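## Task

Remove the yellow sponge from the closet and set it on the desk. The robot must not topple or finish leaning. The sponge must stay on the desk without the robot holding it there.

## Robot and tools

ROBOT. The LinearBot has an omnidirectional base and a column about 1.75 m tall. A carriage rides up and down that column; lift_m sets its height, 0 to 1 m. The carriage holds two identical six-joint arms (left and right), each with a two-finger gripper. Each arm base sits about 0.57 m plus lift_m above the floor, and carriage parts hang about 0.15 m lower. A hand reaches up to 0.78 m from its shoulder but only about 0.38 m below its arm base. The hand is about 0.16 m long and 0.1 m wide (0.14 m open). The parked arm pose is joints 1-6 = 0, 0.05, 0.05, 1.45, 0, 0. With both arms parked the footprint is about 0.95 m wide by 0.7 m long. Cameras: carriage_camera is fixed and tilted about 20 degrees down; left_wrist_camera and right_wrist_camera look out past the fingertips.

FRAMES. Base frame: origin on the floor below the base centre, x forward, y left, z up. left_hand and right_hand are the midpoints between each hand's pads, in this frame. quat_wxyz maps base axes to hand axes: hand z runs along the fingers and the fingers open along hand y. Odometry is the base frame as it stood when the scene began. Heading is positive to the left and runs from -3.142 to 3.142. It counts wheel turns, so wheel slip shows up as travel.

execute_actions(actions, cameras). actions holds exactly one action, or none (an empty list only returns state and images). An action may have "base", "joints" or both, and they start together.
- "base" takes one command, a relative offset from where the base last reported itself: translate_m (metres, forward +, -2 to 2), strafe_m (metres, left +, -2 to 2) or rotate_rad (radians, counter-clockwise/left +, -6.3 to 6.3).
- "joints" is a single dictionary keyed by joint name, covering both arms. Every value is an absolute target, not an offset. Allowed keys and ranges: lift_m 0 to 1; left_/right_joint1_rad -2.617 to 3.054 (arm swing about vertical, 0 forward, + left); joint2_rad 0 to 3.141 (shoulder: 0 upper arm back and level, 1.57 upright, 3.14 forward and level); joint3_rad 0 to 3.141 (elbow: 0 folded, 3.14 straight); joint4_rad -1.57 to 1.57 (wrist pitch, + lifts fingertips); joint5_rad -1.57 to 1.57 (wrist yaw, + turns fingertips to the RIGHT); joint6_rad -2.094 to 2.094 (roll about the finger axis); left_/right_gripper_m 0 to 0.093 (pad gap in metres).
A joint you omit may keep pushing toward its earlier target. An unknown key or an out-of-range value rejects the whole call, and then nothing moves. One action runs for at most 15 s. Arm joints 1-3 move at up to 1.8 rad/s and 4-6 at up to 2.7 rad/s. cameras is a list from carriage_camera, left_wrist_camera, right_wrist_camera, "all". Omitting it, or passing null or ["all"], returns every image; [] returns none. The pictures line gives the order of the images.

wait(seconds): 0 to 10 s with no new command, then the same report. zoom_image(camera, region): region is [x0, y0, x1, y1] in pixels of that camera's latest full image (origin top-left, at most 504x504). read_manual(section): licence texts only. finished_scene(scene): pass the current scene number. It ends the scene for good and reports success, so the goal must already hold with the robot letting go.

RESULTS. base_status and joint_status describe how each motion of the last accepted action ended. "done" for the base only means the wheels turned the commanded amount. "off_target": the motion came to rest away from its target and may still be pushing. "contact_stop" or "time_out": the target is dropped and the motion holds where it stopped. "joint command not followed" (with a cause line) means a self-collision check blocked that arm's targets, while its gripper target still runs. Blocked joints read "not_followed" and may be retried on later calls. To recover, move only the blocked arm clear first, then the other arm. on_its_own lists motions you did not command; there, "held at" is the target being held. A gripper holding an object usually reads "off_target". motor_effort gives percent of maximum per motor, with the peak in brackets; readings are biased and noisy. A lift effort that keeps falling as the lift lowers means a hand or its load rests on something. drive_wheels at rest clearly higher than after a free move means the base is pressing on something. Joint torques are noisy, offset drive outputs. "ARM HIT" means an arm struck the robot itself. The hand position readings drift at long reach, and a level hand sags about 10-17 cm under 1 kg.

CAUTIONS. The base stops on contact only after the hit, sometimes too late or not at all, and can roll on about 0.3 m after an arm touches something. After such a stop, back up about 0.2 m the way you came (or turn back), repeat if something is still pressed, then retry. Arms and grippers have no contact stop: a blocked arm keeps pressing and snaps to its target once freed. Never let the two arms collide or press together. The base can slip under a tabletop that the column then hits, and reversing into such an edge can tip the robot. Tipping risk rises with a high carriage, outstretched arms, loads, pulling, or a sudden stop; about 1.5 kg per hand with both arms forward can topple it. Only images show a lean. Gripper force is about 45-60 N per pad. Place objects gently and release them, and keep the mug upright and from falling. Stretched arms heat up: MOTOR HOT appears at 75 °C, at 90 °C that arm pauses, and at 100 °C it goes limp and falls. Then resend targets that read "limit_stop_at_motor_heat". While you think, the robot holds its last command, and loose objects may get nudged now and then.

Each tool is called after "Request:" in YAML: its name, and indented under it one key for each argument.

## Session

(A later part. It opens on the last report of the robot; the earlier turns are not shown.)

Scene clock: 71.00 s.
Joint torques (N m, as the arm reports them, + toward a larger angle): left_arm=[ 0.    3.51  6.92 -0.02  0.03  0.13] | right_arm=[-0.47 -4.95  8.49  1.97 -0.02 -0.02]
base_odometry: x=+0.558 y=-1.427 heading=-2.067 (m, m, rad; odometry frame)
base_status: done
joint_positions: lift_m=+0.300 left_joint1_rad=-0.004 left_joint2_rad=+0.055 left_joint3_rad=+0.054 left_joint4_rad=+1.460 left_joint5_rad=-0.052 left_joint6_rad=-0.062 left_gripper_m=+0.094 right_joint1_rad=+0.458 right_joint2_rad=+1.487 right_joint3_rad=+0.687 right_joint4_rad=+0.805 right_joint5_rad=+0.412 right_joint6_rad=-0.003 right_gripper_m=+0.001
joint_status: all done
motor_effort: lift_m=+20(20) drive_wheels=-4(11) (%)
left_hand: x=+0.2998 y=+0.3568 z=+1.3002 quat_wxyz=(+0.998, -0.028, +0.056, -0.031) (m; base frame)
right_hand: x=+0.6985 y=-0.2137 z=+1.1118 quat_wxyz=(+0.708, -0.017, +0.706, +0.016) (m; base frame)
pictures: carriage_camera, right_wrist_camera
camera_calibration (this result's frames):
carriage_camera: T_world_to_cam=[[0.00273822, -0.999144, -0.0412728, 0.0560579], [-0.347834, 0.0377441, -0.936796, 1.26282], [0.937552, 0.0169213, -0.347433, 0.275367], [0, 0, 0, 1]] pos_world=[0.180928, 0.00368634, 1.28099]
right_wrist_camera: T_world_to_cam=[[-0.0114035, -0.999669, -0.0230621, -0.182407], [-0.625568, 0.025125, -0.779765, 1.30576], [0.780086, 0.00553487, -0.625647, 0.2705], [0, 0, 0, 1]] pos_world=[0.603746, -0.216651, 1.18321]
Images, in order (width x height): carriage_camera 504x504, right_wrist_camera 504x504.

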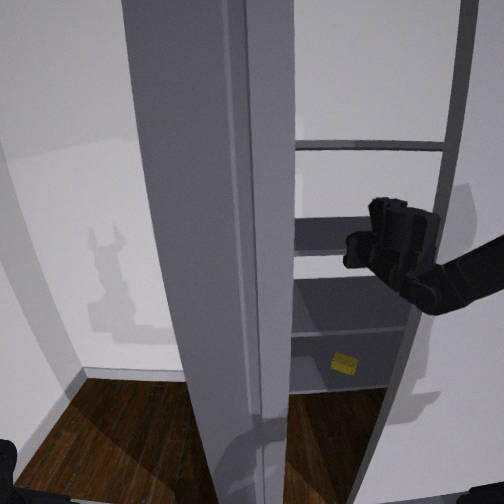

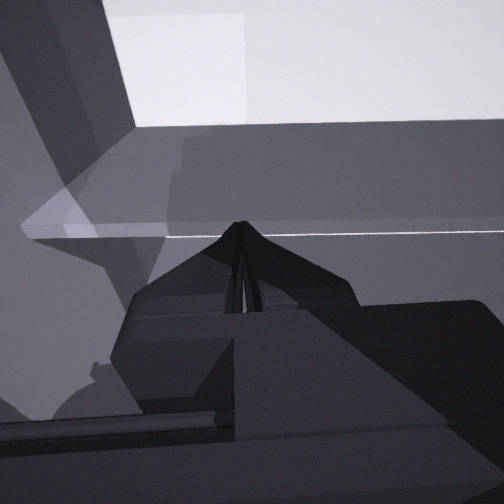

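Sweep in steps.

Request:
execute_actions:
  actions:
    - {"joints":{"right_joint5_rad":0.3,"right_joint1_rad":0.2}}
  cameras: []

Request:
execute_actions:
  actions:
    - {"joints":{"right_joint5_rad":0.1,"right_joint1_rad":-0.15}}
  cameras: []

Request:
execute_actions:
  actions:
    - {"joints":{"right_joint5_rad":-0.1,"right_joint1_rad":-0.55}}
  cameras: ["right_wrist_camera","carriage_camera"]

Scene clock: 72.63 s.
Joint torques (N m, as the arm reports them, + toward a larger angle): left_arm=[ 0.    3.54  6.97 -0.02  0.03  0.14] | right_arm=[-3.48 -4.97  8.55  2.03  0.05  0.04]
base_odometry: x=+0.558 y=-1.427 heading=-2.067 (m, m, rad; odometry frame)
base_status: not commanded
joint_positions: lift_m=+0.300 left_joint1_rad=-0.004 left_joint2_rad=+0.055 left_joint3_rad=+0.054 left_joint4_rad=+1.460 left_joint5_rad=-0.052 left_joint6_rad=-0.062 left_gripper_m=+0.094 right_joint1_rad=+0.255 right_joint2_rad=+1.487 right_joint3_rad=+0.687 right_joint4_rad=+0.800 right_joint5_rad=+0.283 right_joint6_rad=-0.009 right_gripper_m=+0.001
joint_status: right_joint1_rad off_target (ended at +0.255, target +0.200); the others done
motor_effort: lift_m=+20(20) drive_wheels=+4(5) (%)
left_hand: x=+0.2998 y=+0.3568 z=+1.3002 quat_wxyz=(+0.998, -0.028, +0.056, -0.031) (m; base frame)
right_hand: x=+0.7188 y=-0.2808 z=+1.1108 quat_wxyz=(+0.707, +0.007, +0.707, -0.013) (m; base frame)
pictures: none
No camera images: the call's "cameras" was empty. Leave "cameras" out to get every camera's image.

Scene clock: 73.83 s.
Joint torques (N m, as the arm reports them, + toward a larger angle): left_arm=[0.   3.46 6.98 0.02 0.04 0.13] | right_arm=[ 0.03 -5.06  8.2   2.03 -0.07  0.02]
base_odometry: x=+0.558 y=-1.427 heading=-2.066 (m, m, rad; odometry frame)
base_status: not commanded
joint_positions: lift_m=+0.300 left_joint1_rad=-0.004 left_joint2_rad=+0.055 left_joint3_rad=+0.054 left_joint4_rad=+1.458 left_joint5_rad=-0.052 left_joint6_rad=-0.062 left_gripper_m=+0.094 right_joint1_rad=-0.151 right_joint2_rad=+1.487 right_joint3_rad=+0.691 right_joint4_rad=+0.802 right_joint5_rad=+0.094 right_joint6_rad=-0.007 right_gripper_m=+0.001
joint_status: all done
motor_effort: lift_m=+20(20) drive_wheels=+2(11) (%)
left_hand: x=+0.3003 y=+0.3568 z=+1.3002 quat_wxyz=(+0.998, -0.028, +0.057, -0.031) (m; base frame)
right_hand: x=+0.7204 y=-0.4327 z=+1.1135 quat_wxyz=(+0.704, +0.084, +0.700, -0.089) (m; base frame)
pictures: none
No camera images: the call's "cameras" was empty. Leave "cameras" out to get every camera's image.

Scene clock: 75.17 s.
Joint torques (N m, as the arm reports them, + toward a larger angle): left_arm=[ 0.01  3.51  6.96 -0.01  0.03  0.13] | right_arm=[-3.58 -5.12  8.18  2.09  0.64  0.1 ]
base_odometry: x=+0.558 y=-1.427 heading=-2.066 (m, m, rad; odometry frame)
base_status: not commanded
joint_positions: lift_m=+0.300 left_joint1_rad=-0.004 left_joint2_rad=+0.055 left_joint3_rad=+0.054 left_joint4_rad=+1.460 left_joint5_rad=-0.052 left_joint6_rad=-0.062 left_gripper_m=+0.094 right_joint1_rad=-0.494 right_joint2_rad=+1.488 right_joint3_rad=+0.691 right_joint4_rad=+0.797 right_joint5_rad=-0.175 right_joint6_rad=-0.016 right_gripper_m=+0.001
joint_status: right_joint1_rad off_target (ended at -0.494, target -0.550); right_joint5_rad off_target (ended at -0.175, target -0.100)
motor_effort: lift_m=+20(20) drive_wheels=+1(3) (%)
left_hand: x=+0.2999 y=+0.3567 z=+1.3002 quat_wxyz=(+0.998, -0.028, +0.056, -0.031) (m; base frame)
right_hand: x=+0.6860 y=-0.5374 z=+1.1119 quat_wxyz=(+0.697, +0.106, +0.699, -0.118) (m; base frame)
pictures: carriage_camera, right_wrist_camera
camera_calibration (this result's frames):
carriage_camera: T_world_to_cam=[[0.00273822, -0.999144, -0.0412728, 0.0560579], [-0.347834, 0.0377441, -0.936796, 1.26282], [0.937552, 0.0169213, -0.347433, 0.275367], [0, 0, 0, 1]] pos_world=[0.180928, 0.00368634, 1.28099]
right_wrist_camera: T_world_to_cam=[[-0.366986, -0.930193, -0.00787793, -0.24177], [-0.581521, 0.236019, -0.778543, 1.38797], [0.726054, -0.281133, -0.627542, 0.167179], [0, 0, 0, 1]] pos_world=[0.597029, -0.505481, 1.1836]
Images, in order (width x height): carriage_camera 504x504, right_wrist_camera 504x504.

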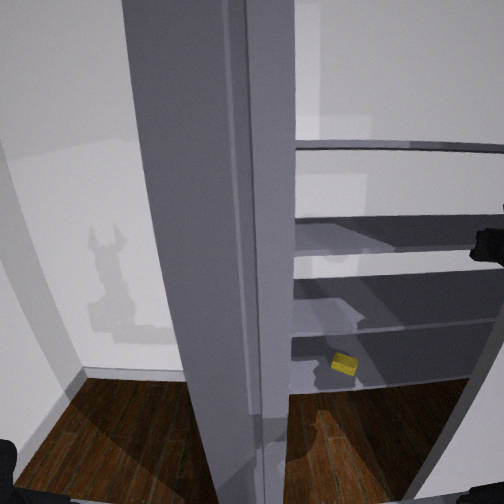

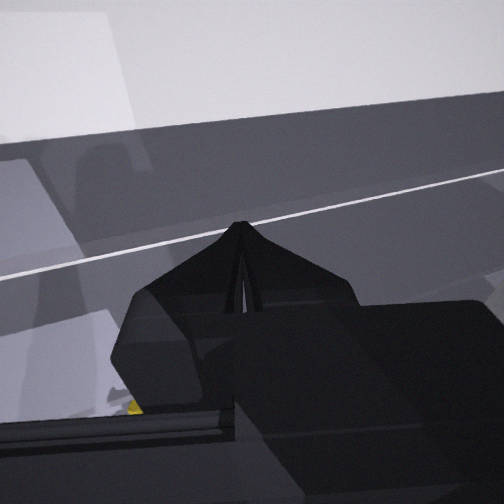

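Request:
execute_actions:
  actions:
    - {"joints":{"lift_m":0,"right_joint5_rad":0,"right_joint1_rad":-0.03,"right_joint2_rad":2.28,"right_joint3_rad":0.76,"right_joint4_rad":1.02,"right_gripper_m":0.093}}
  cameras: ["right_wrist_camera","carriage_camera"]

Request:
zoom_image:
  camera: "carriage_camera"
  region: [290, 230, 440, 380]

Scene clock: 78.63 s.
Joint torques (N m, as the arm reports them, + toward a larger angle): left_arm=[0.02 3.53 6.94 0.02 0.03 0.14] | right_arm=[-0.15 -8.87  3.7   2.03 -0.03  0.  ]
base_odometry: x=+0.558 y=-1.427 heading=-2.066 (m, m, rad; odometry frame)
base_status: not commanded
joint_positions: lift_m=+0.000 left_joint1_rad=-0.004 left_joint2_rad=+0.055 left_joint3_rad=+0.054 left_joint4_rad=+1.460 left_joint5_rad=-0.052 left_joint6_rad=-0.062 left_gripper_m=+0.094 right_joint1_rad=-0.029 right_joint2_rad=+2.268 right_joint3_rad=+0.767 right_joint4_rad=+1.018 right_joint5_rad=-0.007 right_joint6_rad=-0.008 right_gripper_m=+0.093
joint_status: all done
motor_effort: lift_m=+20(20) drive_wheels=+2(3) (%)
left_hand: x=+0.2998 y=+0.3567 z=+1.0002 quat_wxyz=(+0.998, -0.028, +0.056, -0.031) (m; base frame)
right_hand: x=+0.7545 y=-0.3606 z=+0.5298 quat_wxyz=(+0.517, +0.007, +0.856, -0.006) (m; base frame)
pictures: carriage_camera, right_wrist_camera
camera_calibration (this result's frames):
carriage_camera: T_world_to_cam=[[0.00273822, -0.999144, -0.0412728, 0.0436758], [-0.347834, 0.0377441, -0.936796, 0.981778], [0.937552, 0.0169213, -0.347433, 0.171135], [0, 0, 0, 1]] pos_world=[0.180928, 0.00368634, 0.980986]
right_wrist_camera: T_world_to_cam=[[-0.0807225, -0.996696, 0.00895886, -0.305602], [-0.915028, 0.0705381, -0.397175, 0.922718], [0.395231, -0.0402585, -0.917699, 0.292064], [0, 0, 0, 1]] pos_world=[0.704211, -0.357921, 0.637245]
Images, in order (width x height): carriage_camera 504x504, right_wrist_camera 504x504.

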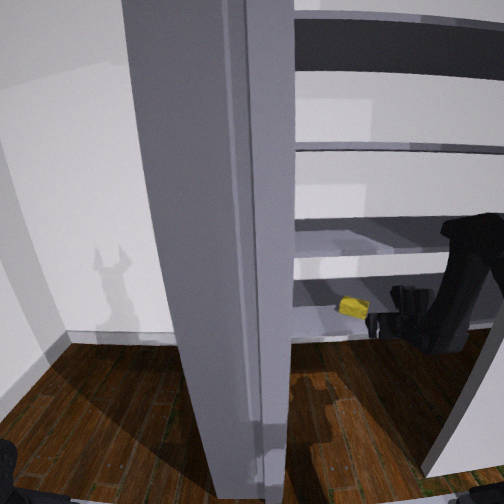

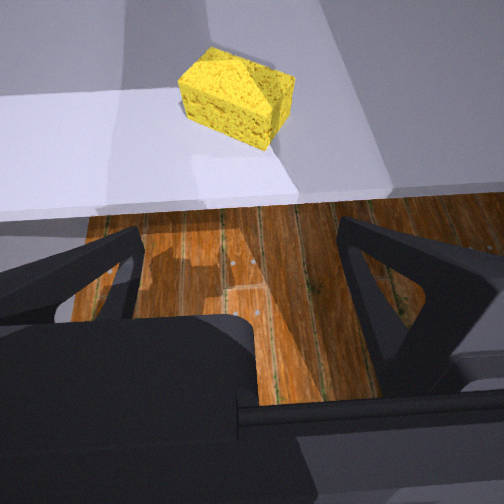

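Region (290, 230, 440, 380) of carriage_camera's 504x504 image, scaled by 3.360, with more detail than that image has.

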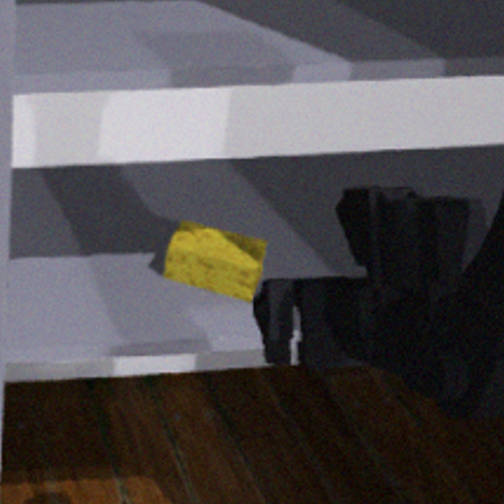

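Request:
execute_actions:
  actions:
    - {"joints":{"lift_m":0.065,"right_joint1_rad":-0.305,"right_joint2_rad":2.867,"right_joint3_rad":1.811,"right_joint4_rad":0.16,"right_joint5_rad":-0.98,"right_joint6_rad":-0.8}}
  cameras: ["right_wrist_camera","carriage_camera"]

Scene clock: 84.03 s.
Joint torques (N m, as the arm reports them, + toward a larger angle): left_arm=[ 0.01  3.51  6.95 -0.02  0.03  0.14] | right_arm=[  0.62 -14.48   6.39   1.23  -0.57  -0.18]
base_odometry: x=+0.558 y=-1.427 heading=-2.066 (m, m, rad; odometry frame)
base_status: not commanded
joint_positions: lift_m=+0.065 left_joint1_rad=-0.004 left_joint2_rad=+0.055 left_joint3_rad=+0.054 left_joint4_rad=+1.460 left_joint5_rad=-0.052 left_joint6_rad=-0.062 left_gripper_m=+0.094 right_joint1_rad=-0.313 right_joint2_rad=+2.866 right_joint3_rad=+1.803 right_joint4_rad=+0.178 right_joint5_rad=-0.974 right_joint6_rad=-0.791 right_gripper_m=+0.093
joint_status: all done
motor_effort: lift_m=+27(35) drive_wheels=+2(3) (%)
left_hand: x=+0.2997 y=+0.3567 z=+1.0646 quat_wxyz=(+0.998, -0.028, +0.055, -0.031) (m; base frame)
right_hand: x=+0.8412 y=-0.3831 z=+0.5012 quat_wxyz=(+0.484, -0.350, +0.771, +0.219) (m; base frame)
pictures: carriage_camera, right_wrist_camera
camera_calibration (this result's frames):
carriage_camera: T_world_to_cam=[[0.00273822, -0.999144, -0.0412728, 0.0463311], [-0.347834, 0.0377441, -0.936796, 1.04205], [0.937552, 0.0169213, -0.347433, 0.193487], [0, 0, 0, 1]] pos_world=[0.180928, 0.00368634, 1.04532]
right_wrist_camera: T_world_to_cam=[[0.709888, -0.704305, 0.00363899, -0.871197], [-0.635644, -0.642891, -0.427373, 0.499119], [0.303341, 0.301074, -0.904068, 0.431872], [0, 0, 0, 1]] pos_world=[0.80471, -0.422735, 0.606922]
Images, in order (width x height): carriage_camera 504x504, right_wrist_camera 504x504.

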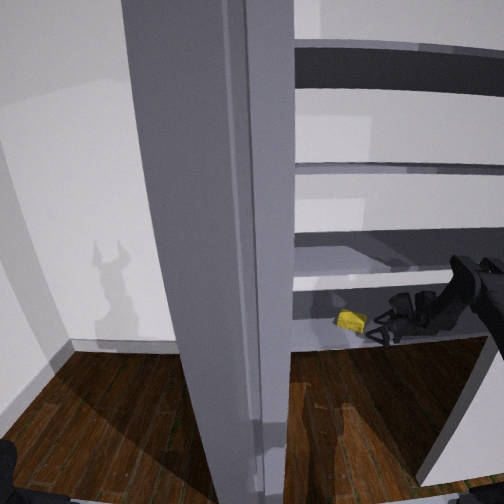

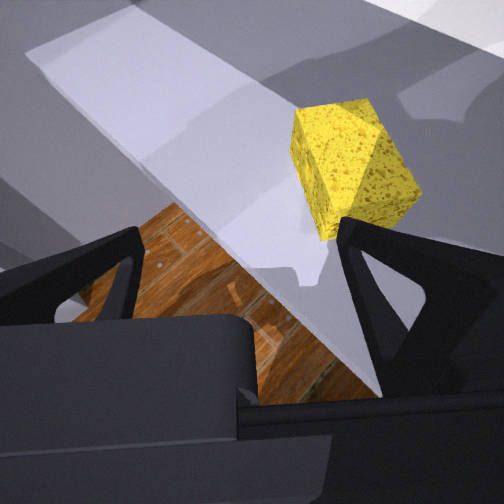

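Request:
execute_actions:
  actions:
    - {"base":{"translate_m":0.115}}
  cameras: ["right_wrist_camera","carriage_camera"]

Scene clock: 86.50 s.
Joint torques (N m, as the arm reports them, + toward a larger angle): left_arm=[ 0.01  3.51  6.98 -0.01  0.03  0.14] | right_arm=[  0.34 -14.3    6.34   1.27  -0.57  -0.17]
base_odometry: x=+0.503 y=-1.528 heading=-2.067 (m, m, rad; odometry frame)
base_status: done
joint_positions: lift_m=+0.065 left_joint1_rad=-0.004 left_joint2_rad=+0.055 left_joint3_rad=+0.054 left_joint4_rad=+1.460 left_joint5_rad=-0.052 left_joint6_rad=-0.062 left_gripper_m=+0.094 right_joint1_rad=-0.313 right_joint2_rad=+2.866 right_joint3_rad=+1.803 right_joint4_rad=+0.174 right_joint5_rad=-0.974 right_joint6_rad=-0.791 right_gripper_m=+0.093
joint_status: not commanded
motor_effort: lift_m=+27(27) drive_wheels=-4(10) (%)
left_hand: x=+0.2999 y=+0.3567 z=+1.0645 quat_wxyz=(+0.998, -0.028, +0.056, -0.031) (m; base frame)
right_hand: x=+0.8407 y=-0.3829 z=+0.5008 quat_wxyz=(+0.483, -0.349, +0.772, +0.221) (m; base frame)
pictures: carriage_camera, right_wrist_camera
camera_calibration (this result's frames):
carriage_camera: T_world_to_cam=[[0.00273822, -0.999144, -0.0412728, 0.0463311], [-0.347834, 0.0377441, -0.936796, 1.04205], [0.937552, 0.0169213, -0.347433, 0.193487], [0, 0, 0, 1]] pos_world=[0.180928, 0.00368634, 1.04532]
right_wrist_camera: T_world_to_cam=[[0.710064, -0.704137, 0.000101786, -0.869011], [-0.636999, -0.642423, -0.426057, 0.49943], [0.300068, 0.302463, -0.904696, 0.435228], [0, 0, 0, 1]] pos_world=[0.804592, -0.422697, 0.606623]
Images, in order (width x height): carriage_camera 504x504, right_wrist_camera 504x504.

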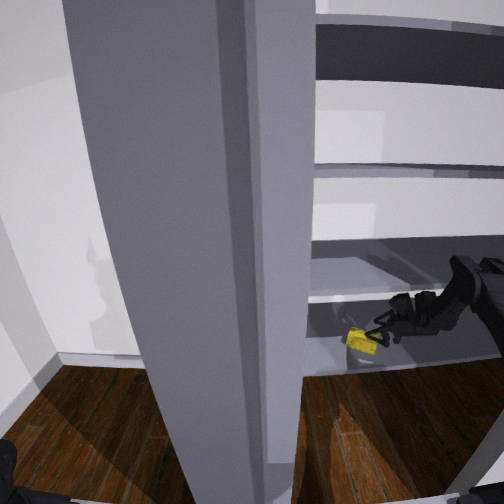

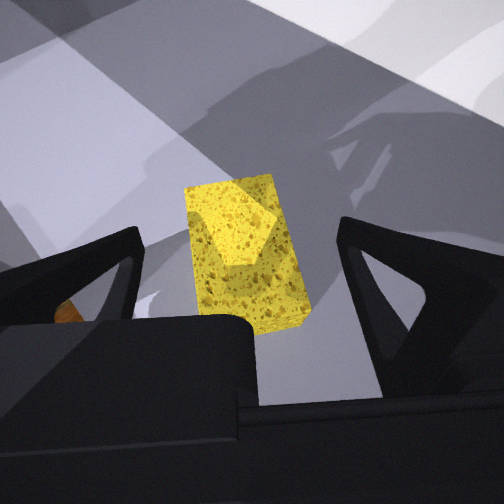

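Request:
execute_actions:
  actions:
    - {"joints":{"lift_m":0.003}}
  cameras: ["right_wrist_camera","carriage_camera"]

Scene clock: 87.73 s.
Joint torques (N m, as the arm reports them, + toward a larger angle): left_arm=[0.02 3.43 6.96 0.01 0.03 0.14] | right_arm=[  0.53 -14.23   6.31   1.35  -0.52  -0.19]
base_odometry: x=+0.503 y=-1.528 heading=-2.067 (m, m, rad; odometry frame)
base_status: not commanded
joint_positions: lift_m=+0.003 left_joint1_rad=-0.004 left_joint2_rad=+0.055 left_joint3_rad=+0.054 left_joint4_rad=+1.460 left_joint5_rad=-0.052 left_joint6_rad=-0.062 left_gripper_m=+0.094 right_joint1_rad=-0.313 right_joint2_rad=+2.863 right_joint3_rad=+1.803 right_joint4_rad=+0.164 right_joint5_rad=-0.977 right_joint6_rad=-0.792 right_gripper_m=+0.093
joint_status: all done
motor_effort: lift_m=+20(22) drive_wheels=+4(4) (%)
left_hand: x=+0.2998 y=+0.3567 z=+1.0032 quat_wxyz=(+0.998, -0.028, +0.056, -0.031) (m; base frame)
right_hand: x=+0.8400 y=-0.3823 z=+0.4404 quat_wxyz=(+0.481, -0.349, +0.772, +0.224) (m; base frame)
pictures: carriage_camera, right_wrist_camera
camera_calibration (this result's frames):
carriage_camera: T_world_to_cam=[[0.00273822, -0.999144, -0.0412728, 0.0437987], [-0.347834, 0.0377441, -0.936796, 0.984566], [0.937552, 0.0169213, -0.347433, 0.172169], [0, 0, 0, 1]] pos_world=[0.180928, 0.00368634, 0.983963]
right_wrist_camera: T_world_to_cam=[[0.711679, -0.702471, -0.00688997, -0.865715], [-0.637829, -0.642016, -0.425427, 0.474177], [0.294427, 0.307162, -0.904966, 0.38727], [0, 0, 0, 1]] pos_world=[0.804532, -0.422665, 0.546229]
Images, in order (width x height): carriage_camera 504x504, right_wrist_camera 504x504.

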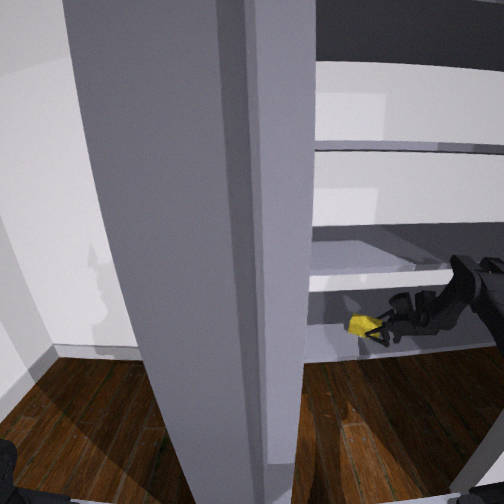

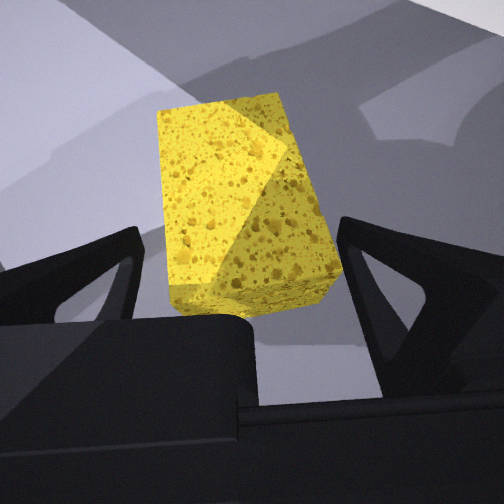

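Request:
execute_actions:
  actions:
    - {"joints":{"right_gripper_m":0.04}}
  cameras: []

Request:
execute_actions:
  actions:
    - {"joints":{"lift_m":0.05}}
  cameras: ["right_wrist_camera","carriage_camera"]

Scene clock: 88.93 s.
Joint torques (N m, as the arm reports them, + toward a larger angle): left_arm=[ 0.02  3.5   6.95 -0.01  0.03  0.13] | right_arm=[  0.6  -14.16   6.29   1.33  -0.53  -0.19]
base_odometry: x=+0.503 y=-1.528 heading=-2.067 (m, m, rad; odometry frame)
base_status: not commanded
joint_positions: lift_m=+0.003 left_joint1_rad=-0.004 left_joint2_rad=+0.055 left_joint3_rad=+0.054 left_joint4_rad=+1.460 left_joint5_rad=-0.052 left_joint6_rad=-0.062 left_gripper_m=+0.094 right_joint1_rad=-0.313 right_joint2_rad=+2.863 right_joint3_rad=+1.803 right_joint4_rad=+0.164 right_joint5_rad=-0.977 right_joint6_rad=-0.792 right_gripper_m=+0.057
joint_status: right_gripper_m off_target (ended at +0.057, target +0.040)
motor_effort: lift_m=+20(20) drive_wheels=+4(4) (%)
left_hand: x=+0.2998 y=+0.3567 z=+1.0032 quat_wxyz=(+0.998, -0.028, +0.056, -0.031) (m; base frame)
right_hand: x=+0.8400 y=-0.3823 z=+0.4404 quat_wxyz=(+0.481, -0.349, +0.772, +0.224) (m; base frame)
pictures: none
No camera images: the call's "cameras" was empty. Leave "cameras" out to get every camera's image.

Scene clock: 89.67 s.
Joint torques (N m, as the arm reports them, + toward a larger angle): left_arm=[0.   3.41 6.92 0.   0.03 0.14] | right_arm=[  0.58 -14.21   6.43   1.33  -0.51  -0.19]
base_odometry: x=+0.503 y=-1.528 heading=-2.067 (m, m, rad; odometry frame)
base_status: not commanded
joint_positions: lift_m=+0.050 left_joint1_rad=-0.004 left_joint2_rad=+0.055 left_joint3_rad=+0.054 left_joint4_rad=+1.460 left_joint5_rad=-0.052 left_joint6_rad=-0.062 left_gripper_m=+0.094 right_joint1_rad=-0.313 right_joint2_rad=+2.863 right_joint3_rad=+1.803 right_joint4_rad=+0.165 right_joint5_rad=-0.979 right_joint6_rad=-0.792 right_gripper_m=+0.057
joint_status: all done
motor_effort: lift_m=+27(32) drive_wheels=+4(4) (%)
left_hand: x=+0.2998 y=+0.3567 z=+1.0495 quat_wxyz=(+0.998, -0.028, +0.056, -0.031) (m; base frame)
right_hand: x=+0.8401 y=-0.3822 z=+0.4871 quat_wxyz=(+0.482, -0.349, +0.772, +0.224) (m; base frame)
pictures: carriage_camera, right_wrist_camera
camera_calibration (this result's frames):
carriage_camera: T_world_to_cam=[[0.00273822, -0.999144, -0.0412728, 0.0457116], [-0.347834, 0.0377441, -0.936796, 1.02798], [0.937552, 0.0169213, -0.347433, 0.188272], [0, 0, 0, 1]] pos_world=[0.180928, 0.00368634, 1.03031]
right_wrist_camera: T_world_to_cam=[[0.712358, -0.701787, -0.00640183, -0.865889], [-0.636596, -0.642292, -0.426856, 0.493698], [0.29545, 0.30815, -0.904297, 0.42861], [0, 0, 0, 1]] pos_world=[0.804477, -0.422647, 0.592786]
Images, in order (width x height): carriage_camera 504x504, right_wrist_camera 504x504.

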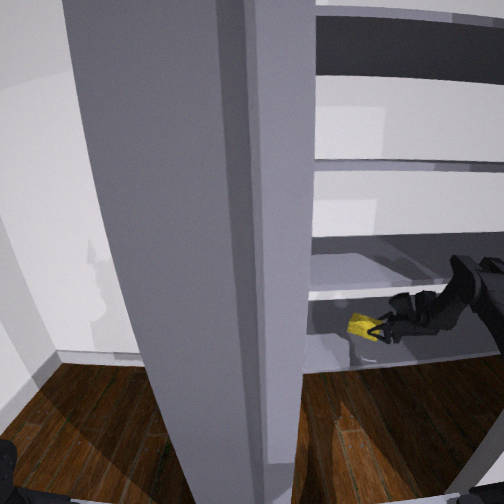

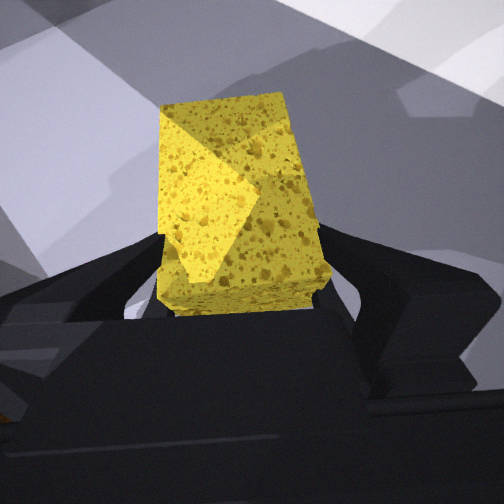

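Request:
execute_actions:
  actions:
    - {"base":{"translate_m":-1.5},"joints":{"right_joint1_rad":-0.12}}
  cameras: ["carriage_camera"]

Request:
execute_actions:
  actions:
    - {"base":{"rotate_rad":-2.356},"joints":{"lift_m":0.36,"right_joint1_rad":0,"right_joint2_rad":1.627,"right_joint3_rad":0.92,"right_joint4_rad":0.257,"right_joint5_rad":0,"right_joint6_rad":0}}
  cameras: ["right_wrist_camera","carriage_camera"]

Scene clock: 98.63 s.
Joint torques (N m, as the arm reports them, + toward a larger angle): left_arm=[0.01 3.53 6.94 0.02 0.03 0.13] | right_arm=[ -0.33 -14.22   6.32   1.32  -0.52  -0.18]
base_odometry: x=+1.217 y=-0.209 heading=-2.067 (m, m, rad; odometry frame)
base_status: done
joint_positions: lift_m=+0.050 left_joint1_rad=-0.004 left_joint2_rad=+0.055 left_joint3_rad=+0.054 left_joint4_rad=+1.458 left_joint5_rad=-0.052 left_joint6_rad=-0.062 left_gripper_m=+0.094 right_joint1_rad=-0.115 right_joint2_rad=+2.863 right_joint3_rad=+1.803 right_joint4_rad=+0.165 right_joint5_rad=-0.979 right_joint6_rad=-0.792 right_gripper_m=+0.057
joint_status: all done
motor_effort: lift_m=+27(27) drive_wheels=-1(20) (%)
left_hand: x=+0.3002 y=+0.3567 z=+1.0495 quat_wxyz=(+0.998, -0.028, +0.056, -0.031) (m; base frame)
right_hand: x=+0.8356 y=-0.2695 z=+0.4871 quat_wxyz=(+0.458, -0.424, +0.733, +0.271) (m; base frame)
pictures: carriage_camera
camera_calibration (this result's frames):
carriage_camera: T_world_to_cam=[[0.00273822, -0.999144, -0.0412728, 0.0457116], [-0.347834, 0.0377441, -0.936796, 1.02798], [0.937552, 0.0169213, -0.347433, 0.188272], [0, 0, 0, 1]] pos_world=[0.180928, 0.00368634, 1.03031]
Images, in order (width x height): carriage_camera 504x504.

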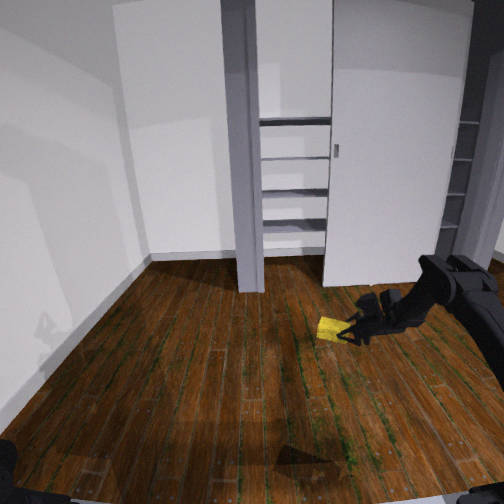

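Scene clock: 102.37 s.
Joint torques (N m, as the arm reports them, + toward a larger angle): left_arm=[0.01 3.49 6.95 0.04 0.04 0.13] | right_arm=[ 0.19 -8.35  6.1   1.94 -0.08  0.01]
base_odometry: x=+1.217 y=-0.209 heading=+1.860 (m, m, rad; odometry frame)
base_status: done
joint_positions: lift_m=+0.360 left_joint1_rad=-0.004 left_joint2_rad=+0.055 left_joint3_rad=+0.054 left_joint4_rad=+1.456 left_joint5_rad=-0.053 left_joint6_rad=-0.062 left_gripper_m=+0.094 right_joint1_rad=-0.001 right_joint2_rad=+1.635 right_joint3_rad=+0.945 right_joint4_rad=+0.272 right_joint5_rad=-0.002 right_joint6_rad=-0.008 right_gripper_m=+0.057
joint_status: all done
motor_effort: lift_m=+27(31) drive_wheels=+5(16) (%)
left_hand: x=+0.3008 y=+0.3569 z=+1.3594 quat_wxyz=(+0.997, -0.028, +0.058, -0.031) (m; base frame)
right_hand: x=+0.7594 y=-0.3481 z=+1.0954 quat_wxyz=(+0.545, -0.004, +0.838, -0.002) (m; base frame)
pictures: carriage_camera, right_wrist_camera
camera_calibration (this result's frames):
carriage_camera: T_world_to_cam=[[0.00273822, -0.999144, -0.0412728, 0.0585066], [-0.347834, 0.0377441, -0.936796, 1.3184], [0.937552, 0.0169213, -0.347433, 0.29598], [0, 0, 0, 1]] pos_world=[0.180928, 0.00368634, 1.34032]
right_wrist_camera: T_world_to_cam=[[-0.0581656, -0.998276, 0.00787755, -0.314374], [-0.888402, 0.0481611, -0.456533, 1.18796], [0.455366, -0.033553, -0.889672, 0.735639], [0, 0, 0, 1]] pos_world=[0.702115, -0.346363, 1.1993]
Images, in order (width x height): carriage_camera 504x504, right_wrist_camera 504x504.

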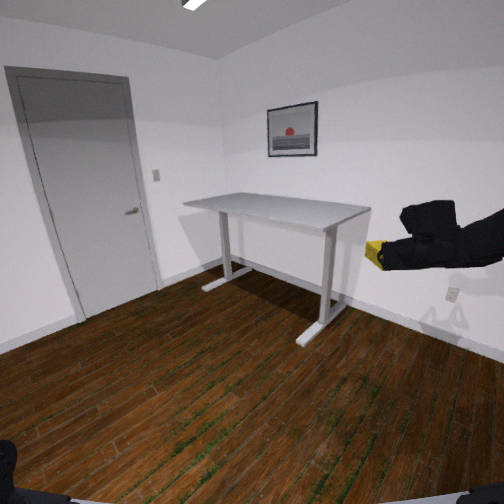

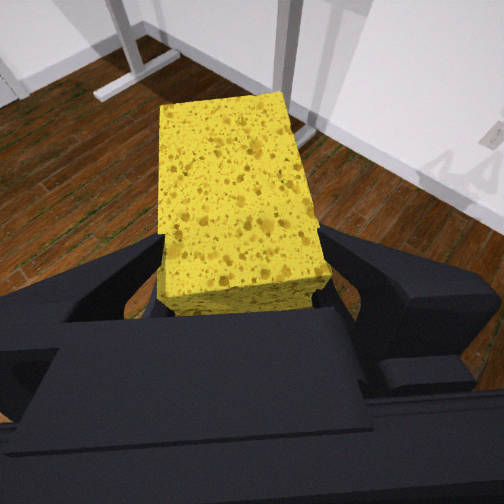

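Request:
execute_actions:
  actions:
    - {"base":{"translate_m":1.08},"joints":{"lift_m":0.31,"right_joint4_rad":0.23}}
  cameras: ["right_wrist_camera","carriage_camera"]

Scene clock: 107.50 s.
Joint torques (N m, as the arm reports them, + toward a larger angle): left_arm=[ 0.01  3.52  6.97 -0.01  0.04  0.14] | right_arm=[ 0.08 -7.96  7.06  2.02 -0.08 -0.01]
base_odometry: x=+0.910 y=+0.827 heading=+1.860 (m, m, rad; odometry frame)
base_status: done
joint_positions: lift_m=+0.310 left_joint1_rad=-0.004 left_joint2_rad=+0.055 left_joint3_rad=+0.054 left_joint4_rad=+1.460 left_joint5_rad=-0.053 left_joint6_rad=-0.062 left_gripper_m=+0.094 right_joint1_rad=-0.001 right_joint2_rad=+1.631 right_joint3_rad=+0.931 right_joint4_rad=+0.232 right_joint5_rad=-0.002 right_joint6_rad=-0.008 right_gripper_m=+0.057
joint_status: all done
motor_effort: lift_m=+20(22) drive_wheels=-6(17) (%)
left_hand: x=+0.2997 y=+0.3569 z=+1.3102 quat_wxyz=(+0.998, -0.028, +0.055, -0.031) (m; base frame)
right_hand: x=+0.7519 y=-0.3481 z=+1.0328 quat_wxyz=(+0.524, -0.004, +0.852, -0.002) (m; base frame)
pictures: carriage_camera, right_wrist_camera
camera_calibration (this result's frames):
carriage_camera: T_world_to_cam=[[0.00273822, -0.999144, -0.0412728, 0.0564704], [-0.347834, 0.0377441, -0.936796, 1.27218], [0.937552, 0.0169213, -0.347433, 0.278839], [0, 0, 0, 1]] pos_world=[0.180928, 0.00368634, 1.29098]
right_wrist_camera: T_world_to_cam=[[-0.057701, -0.998276, 0.0107152, -0.317587], [-0.910098, 0.0481864, -0.411582, 1.12264], [0.410356, -0.0335006, -0.91131, 0.739541], [0, 0, 0, 1]] pos_world=[0.699907, -0.34636, 1.13941]
Images, in order (width x height): carriage_camera 504x504, right_wrist_camera 504x504.

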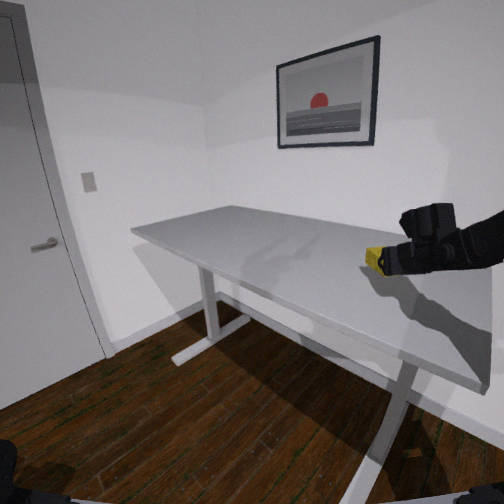

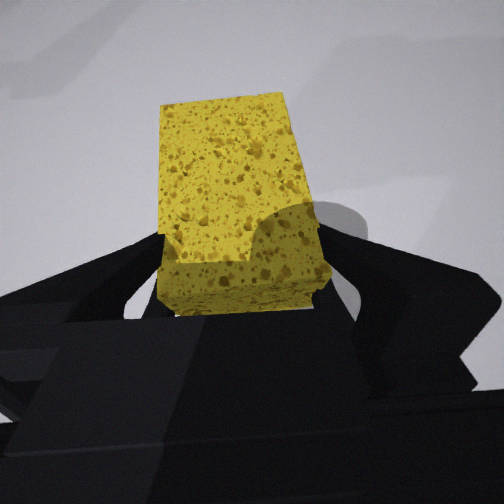

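Request:
execute_actions:
  actions:
    - {"joints":{"lift_m":0.26}}
  cameras: ["carriage_camera"]

Request:
zoom_image:
  camera: "carriage_camera"
  region: [330, 210, 450, 330]

Scene clock: 109.27 s.
Joint torques (N m, as the arm reports them, + toward a larger angle): left_arm=[-0.01  3.53  6.95 -0.02  0.04  0.14] | right_arm=[ 0.14 -7.92  7.12  1.91 -0.1  -0.01]
base_odometry: x=+0.910 y=+0.827 heading=+1.860 (m, m, rad; odometry frame)
base_status: not commanded
joint_positions: lift_m=+0.260 left_joint1_rad=-0.004 left_joint2_rad=+0.055 left_joint3_rad=+0.054 left_joint4_rad=+1.460 left_joint5_rad=-0.053 left_joint6_rad=-0.062 left_gripper_m=+0.094 right_joint1_rad=-0.001 right_joint2_rad=+1.631 right_joint3_rad=+0.931 right_joint4_rad=+0.244 right_joint5_rad=-0.002 right_joint6_rad=-0.006 right_gripper_m=+0.057
joint_status: all done
motor_effort: lift_m=+19(17) drive_wheels=+6(7) (%)
left_hand: x=+0.2997 y=+0.3569 z=+1.2603 quat_wxyz=(+0.998, -0.028, +0.055, -0.031) (m; base frame)
right_hand: x=+0.7532 y=-0.3481 z=+0.9855 quat_wxyz=(+0.529, -0.003, +0.849, -0.001) (m; base frame)
pictures: carriage_camera
camera_calibration (this result's frames):
carriage_camera: T_world_to_cam=[[0.00273822, -0.999144, -0.0412728, 0.0544091], [-0.347834, 0.0377441, -0.936796, 1.2254], [0.937552, 0.0169213, -0.347433, 0.261487], [0, 0, 0, 1]] pos_world=[0.180928, 0.00368634, 1.24104]
Images, in order (width x height): carriage_camera 504x504.

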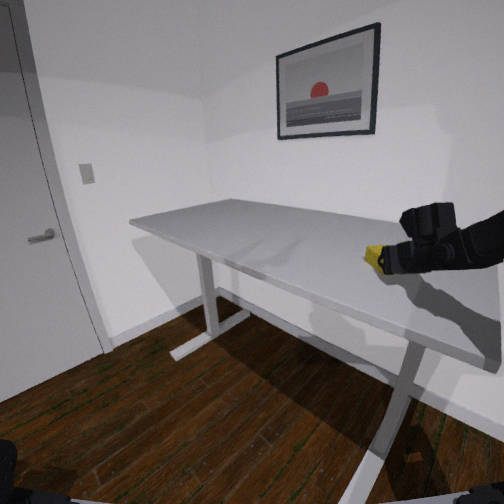

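Region (330, 210, 450, 330) of carriage_camera's 504x504 image, scaled by 4.200, with more detail than that image has.

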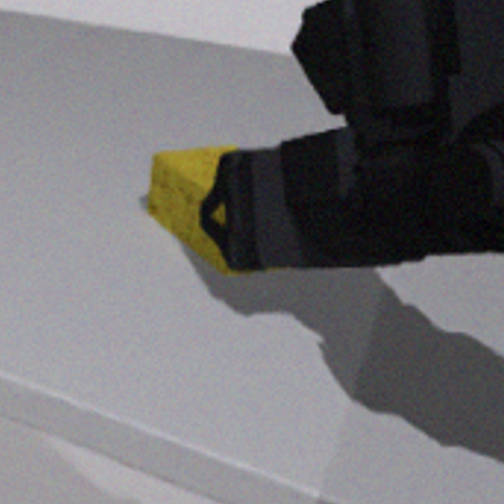

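Touching. Release and lift away.

Request:
execute_actions:
  actions:
    - {"joints":{"right_gripper_m":0.093}}
  cameras: []

Request:
execute_actions:
  actions:
    - {"joints":{"lift_m":0.34}}
  cameras: ["carriage_camera","right_wrist_camera"]

Scene clock: 110.47 s.
Joint torques (N m, as the arm reports them, + toward a larger angle): left_arm=[ 0.01  3.51  6.95 -0.02  0.04  0.14] | right_arm=[ 0.15 -8.01  6.98  1.91 -0.08  0.  ]
base_odometry: x=+0.910 y=+0.827 heading=+1.860 (m, m, rad; odometry frame)
base_status: not commanded
joint_positions: lift_m=+0.260 left_joint1_rad=-0.004 left_joint2_rad=+0.055 left_joint3_rad=+0.054 left_joint4_rad=+1.460 left_joint5_rad=-0.053 left_joint6_rad=-0.062 left_gripper_m=+0.094 right_joint1_rad=-0.001 right_joint2_rad=+1.631 right_joint3_rad=+0.931 right_joint4_rad=+0.244 right_joint5_rad=-0.002 right_joint6_rad=-0.006 right_gripper_m=+0.093
joint_status: all done
motor_effort: lift_m=+20(20) drive_wheels=+6(6) (%)
left_hand: x=+0.2997 y=+0.3569 z=+1.2603 quat_wxyz=(+0.998, -0.028, +0.055, -0.031) (m; base frame)
right_hand: x=+0.7532 y=-0.3481 z=+0.9855 quat_wxyz=(+0.529, -0.003, +0.849, -0.001) (m; base frame)
pictures: none
No camera images: the call's "cameras" was empty. Leave "cameras" out to get every camera's image.

Scene clock: 111.33 s.
Joint torques (N m, as the arm reports them, + toward a larger angle): left_arm=[ 0.01  3.53  6.94 -0.01  0.03  0.14] | right_arm=[ 0.1  -8.05  7.13  1.99 -0.09 -0.01]
base_odometry: x=+0.910 y=+0.827 heading=+1.860 (m, m, rad; odometry frame)
base_status: not commanded
joint_positions: lift_m=+0.340 left_joint1_rad=-0.004 left_joint2_rad=+0.055 left_joint3_rad=+0.054 left_joint4_rad=+1.460 left_joint5_rad=-0.053 left_joint6_rad=-0.062 left_gripper_m=+0.094 right_joint1_rad=-0.001 right_joint2_rad=+1.631 right_joint3_rad=+0.931 right_joint4_rad=+0.239 right_joint5_rad=-0.002 right_joint6_rad=-0.006 right_gripper_m=+0.093
joint_status: all done
motor_effort: lift_m=+27(32) drive_wheels=+6(6) (%)
left_hand: x=+0.2997 y=+0.3569 z=+1.3395 quat_wxyz=(+0.998, -0.028, +0.055, -0.031) (m; base frame)
right_hand: x=+0.7527 y=-0.3481 z=+1.0637 quat_wxyz=(+0.527, -0.003, +0.850, -0.001) (m; base frame)
pictures: carriage_camera, right_wrist_camera
camera_calibration (this result's frames):
carriage_camera: T_world_to_cam=[[0.00273822, -0.999144, -0.0412728, 0.05768], [-0.347834, 0.0377441, -0.936796, 1.29964], [0.937552, 0.0169213, -0.347433, 0.289021], [0, 0, 0, 1]] pos_world=[0.180928, 0.00368634, 1.32029]
right_wrist_camera: T_world_to_cam=[[-0.0586269, -0.998243, 0.00857775, -0.314889], [-0.906891, 0.0496662, -0.418429, 1.14154], [0.417268, -0.0323102, -0.908209, 0.759347], [0, 0, 0, 1]] pos_world=[0.699937, -0.346497, 1.17]
Images, in order (width x height): carriage_camera 504x504, right_wrist_camera 504x504.

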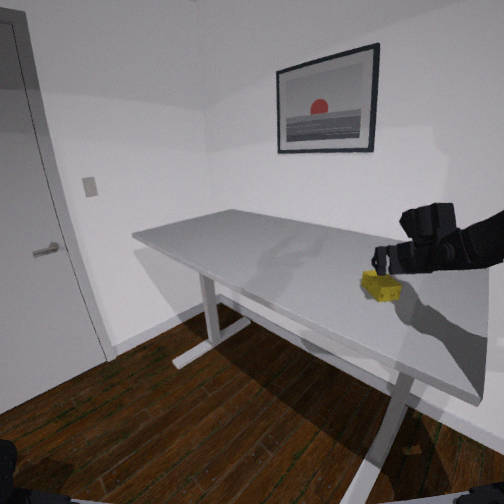

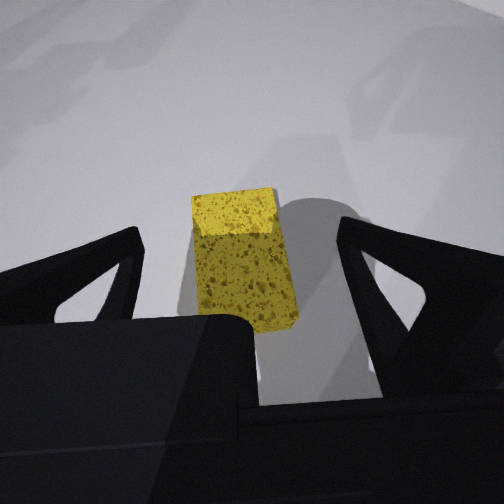

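Request:
finished_scene:
  scene: 1

The scene is finished: the task was done.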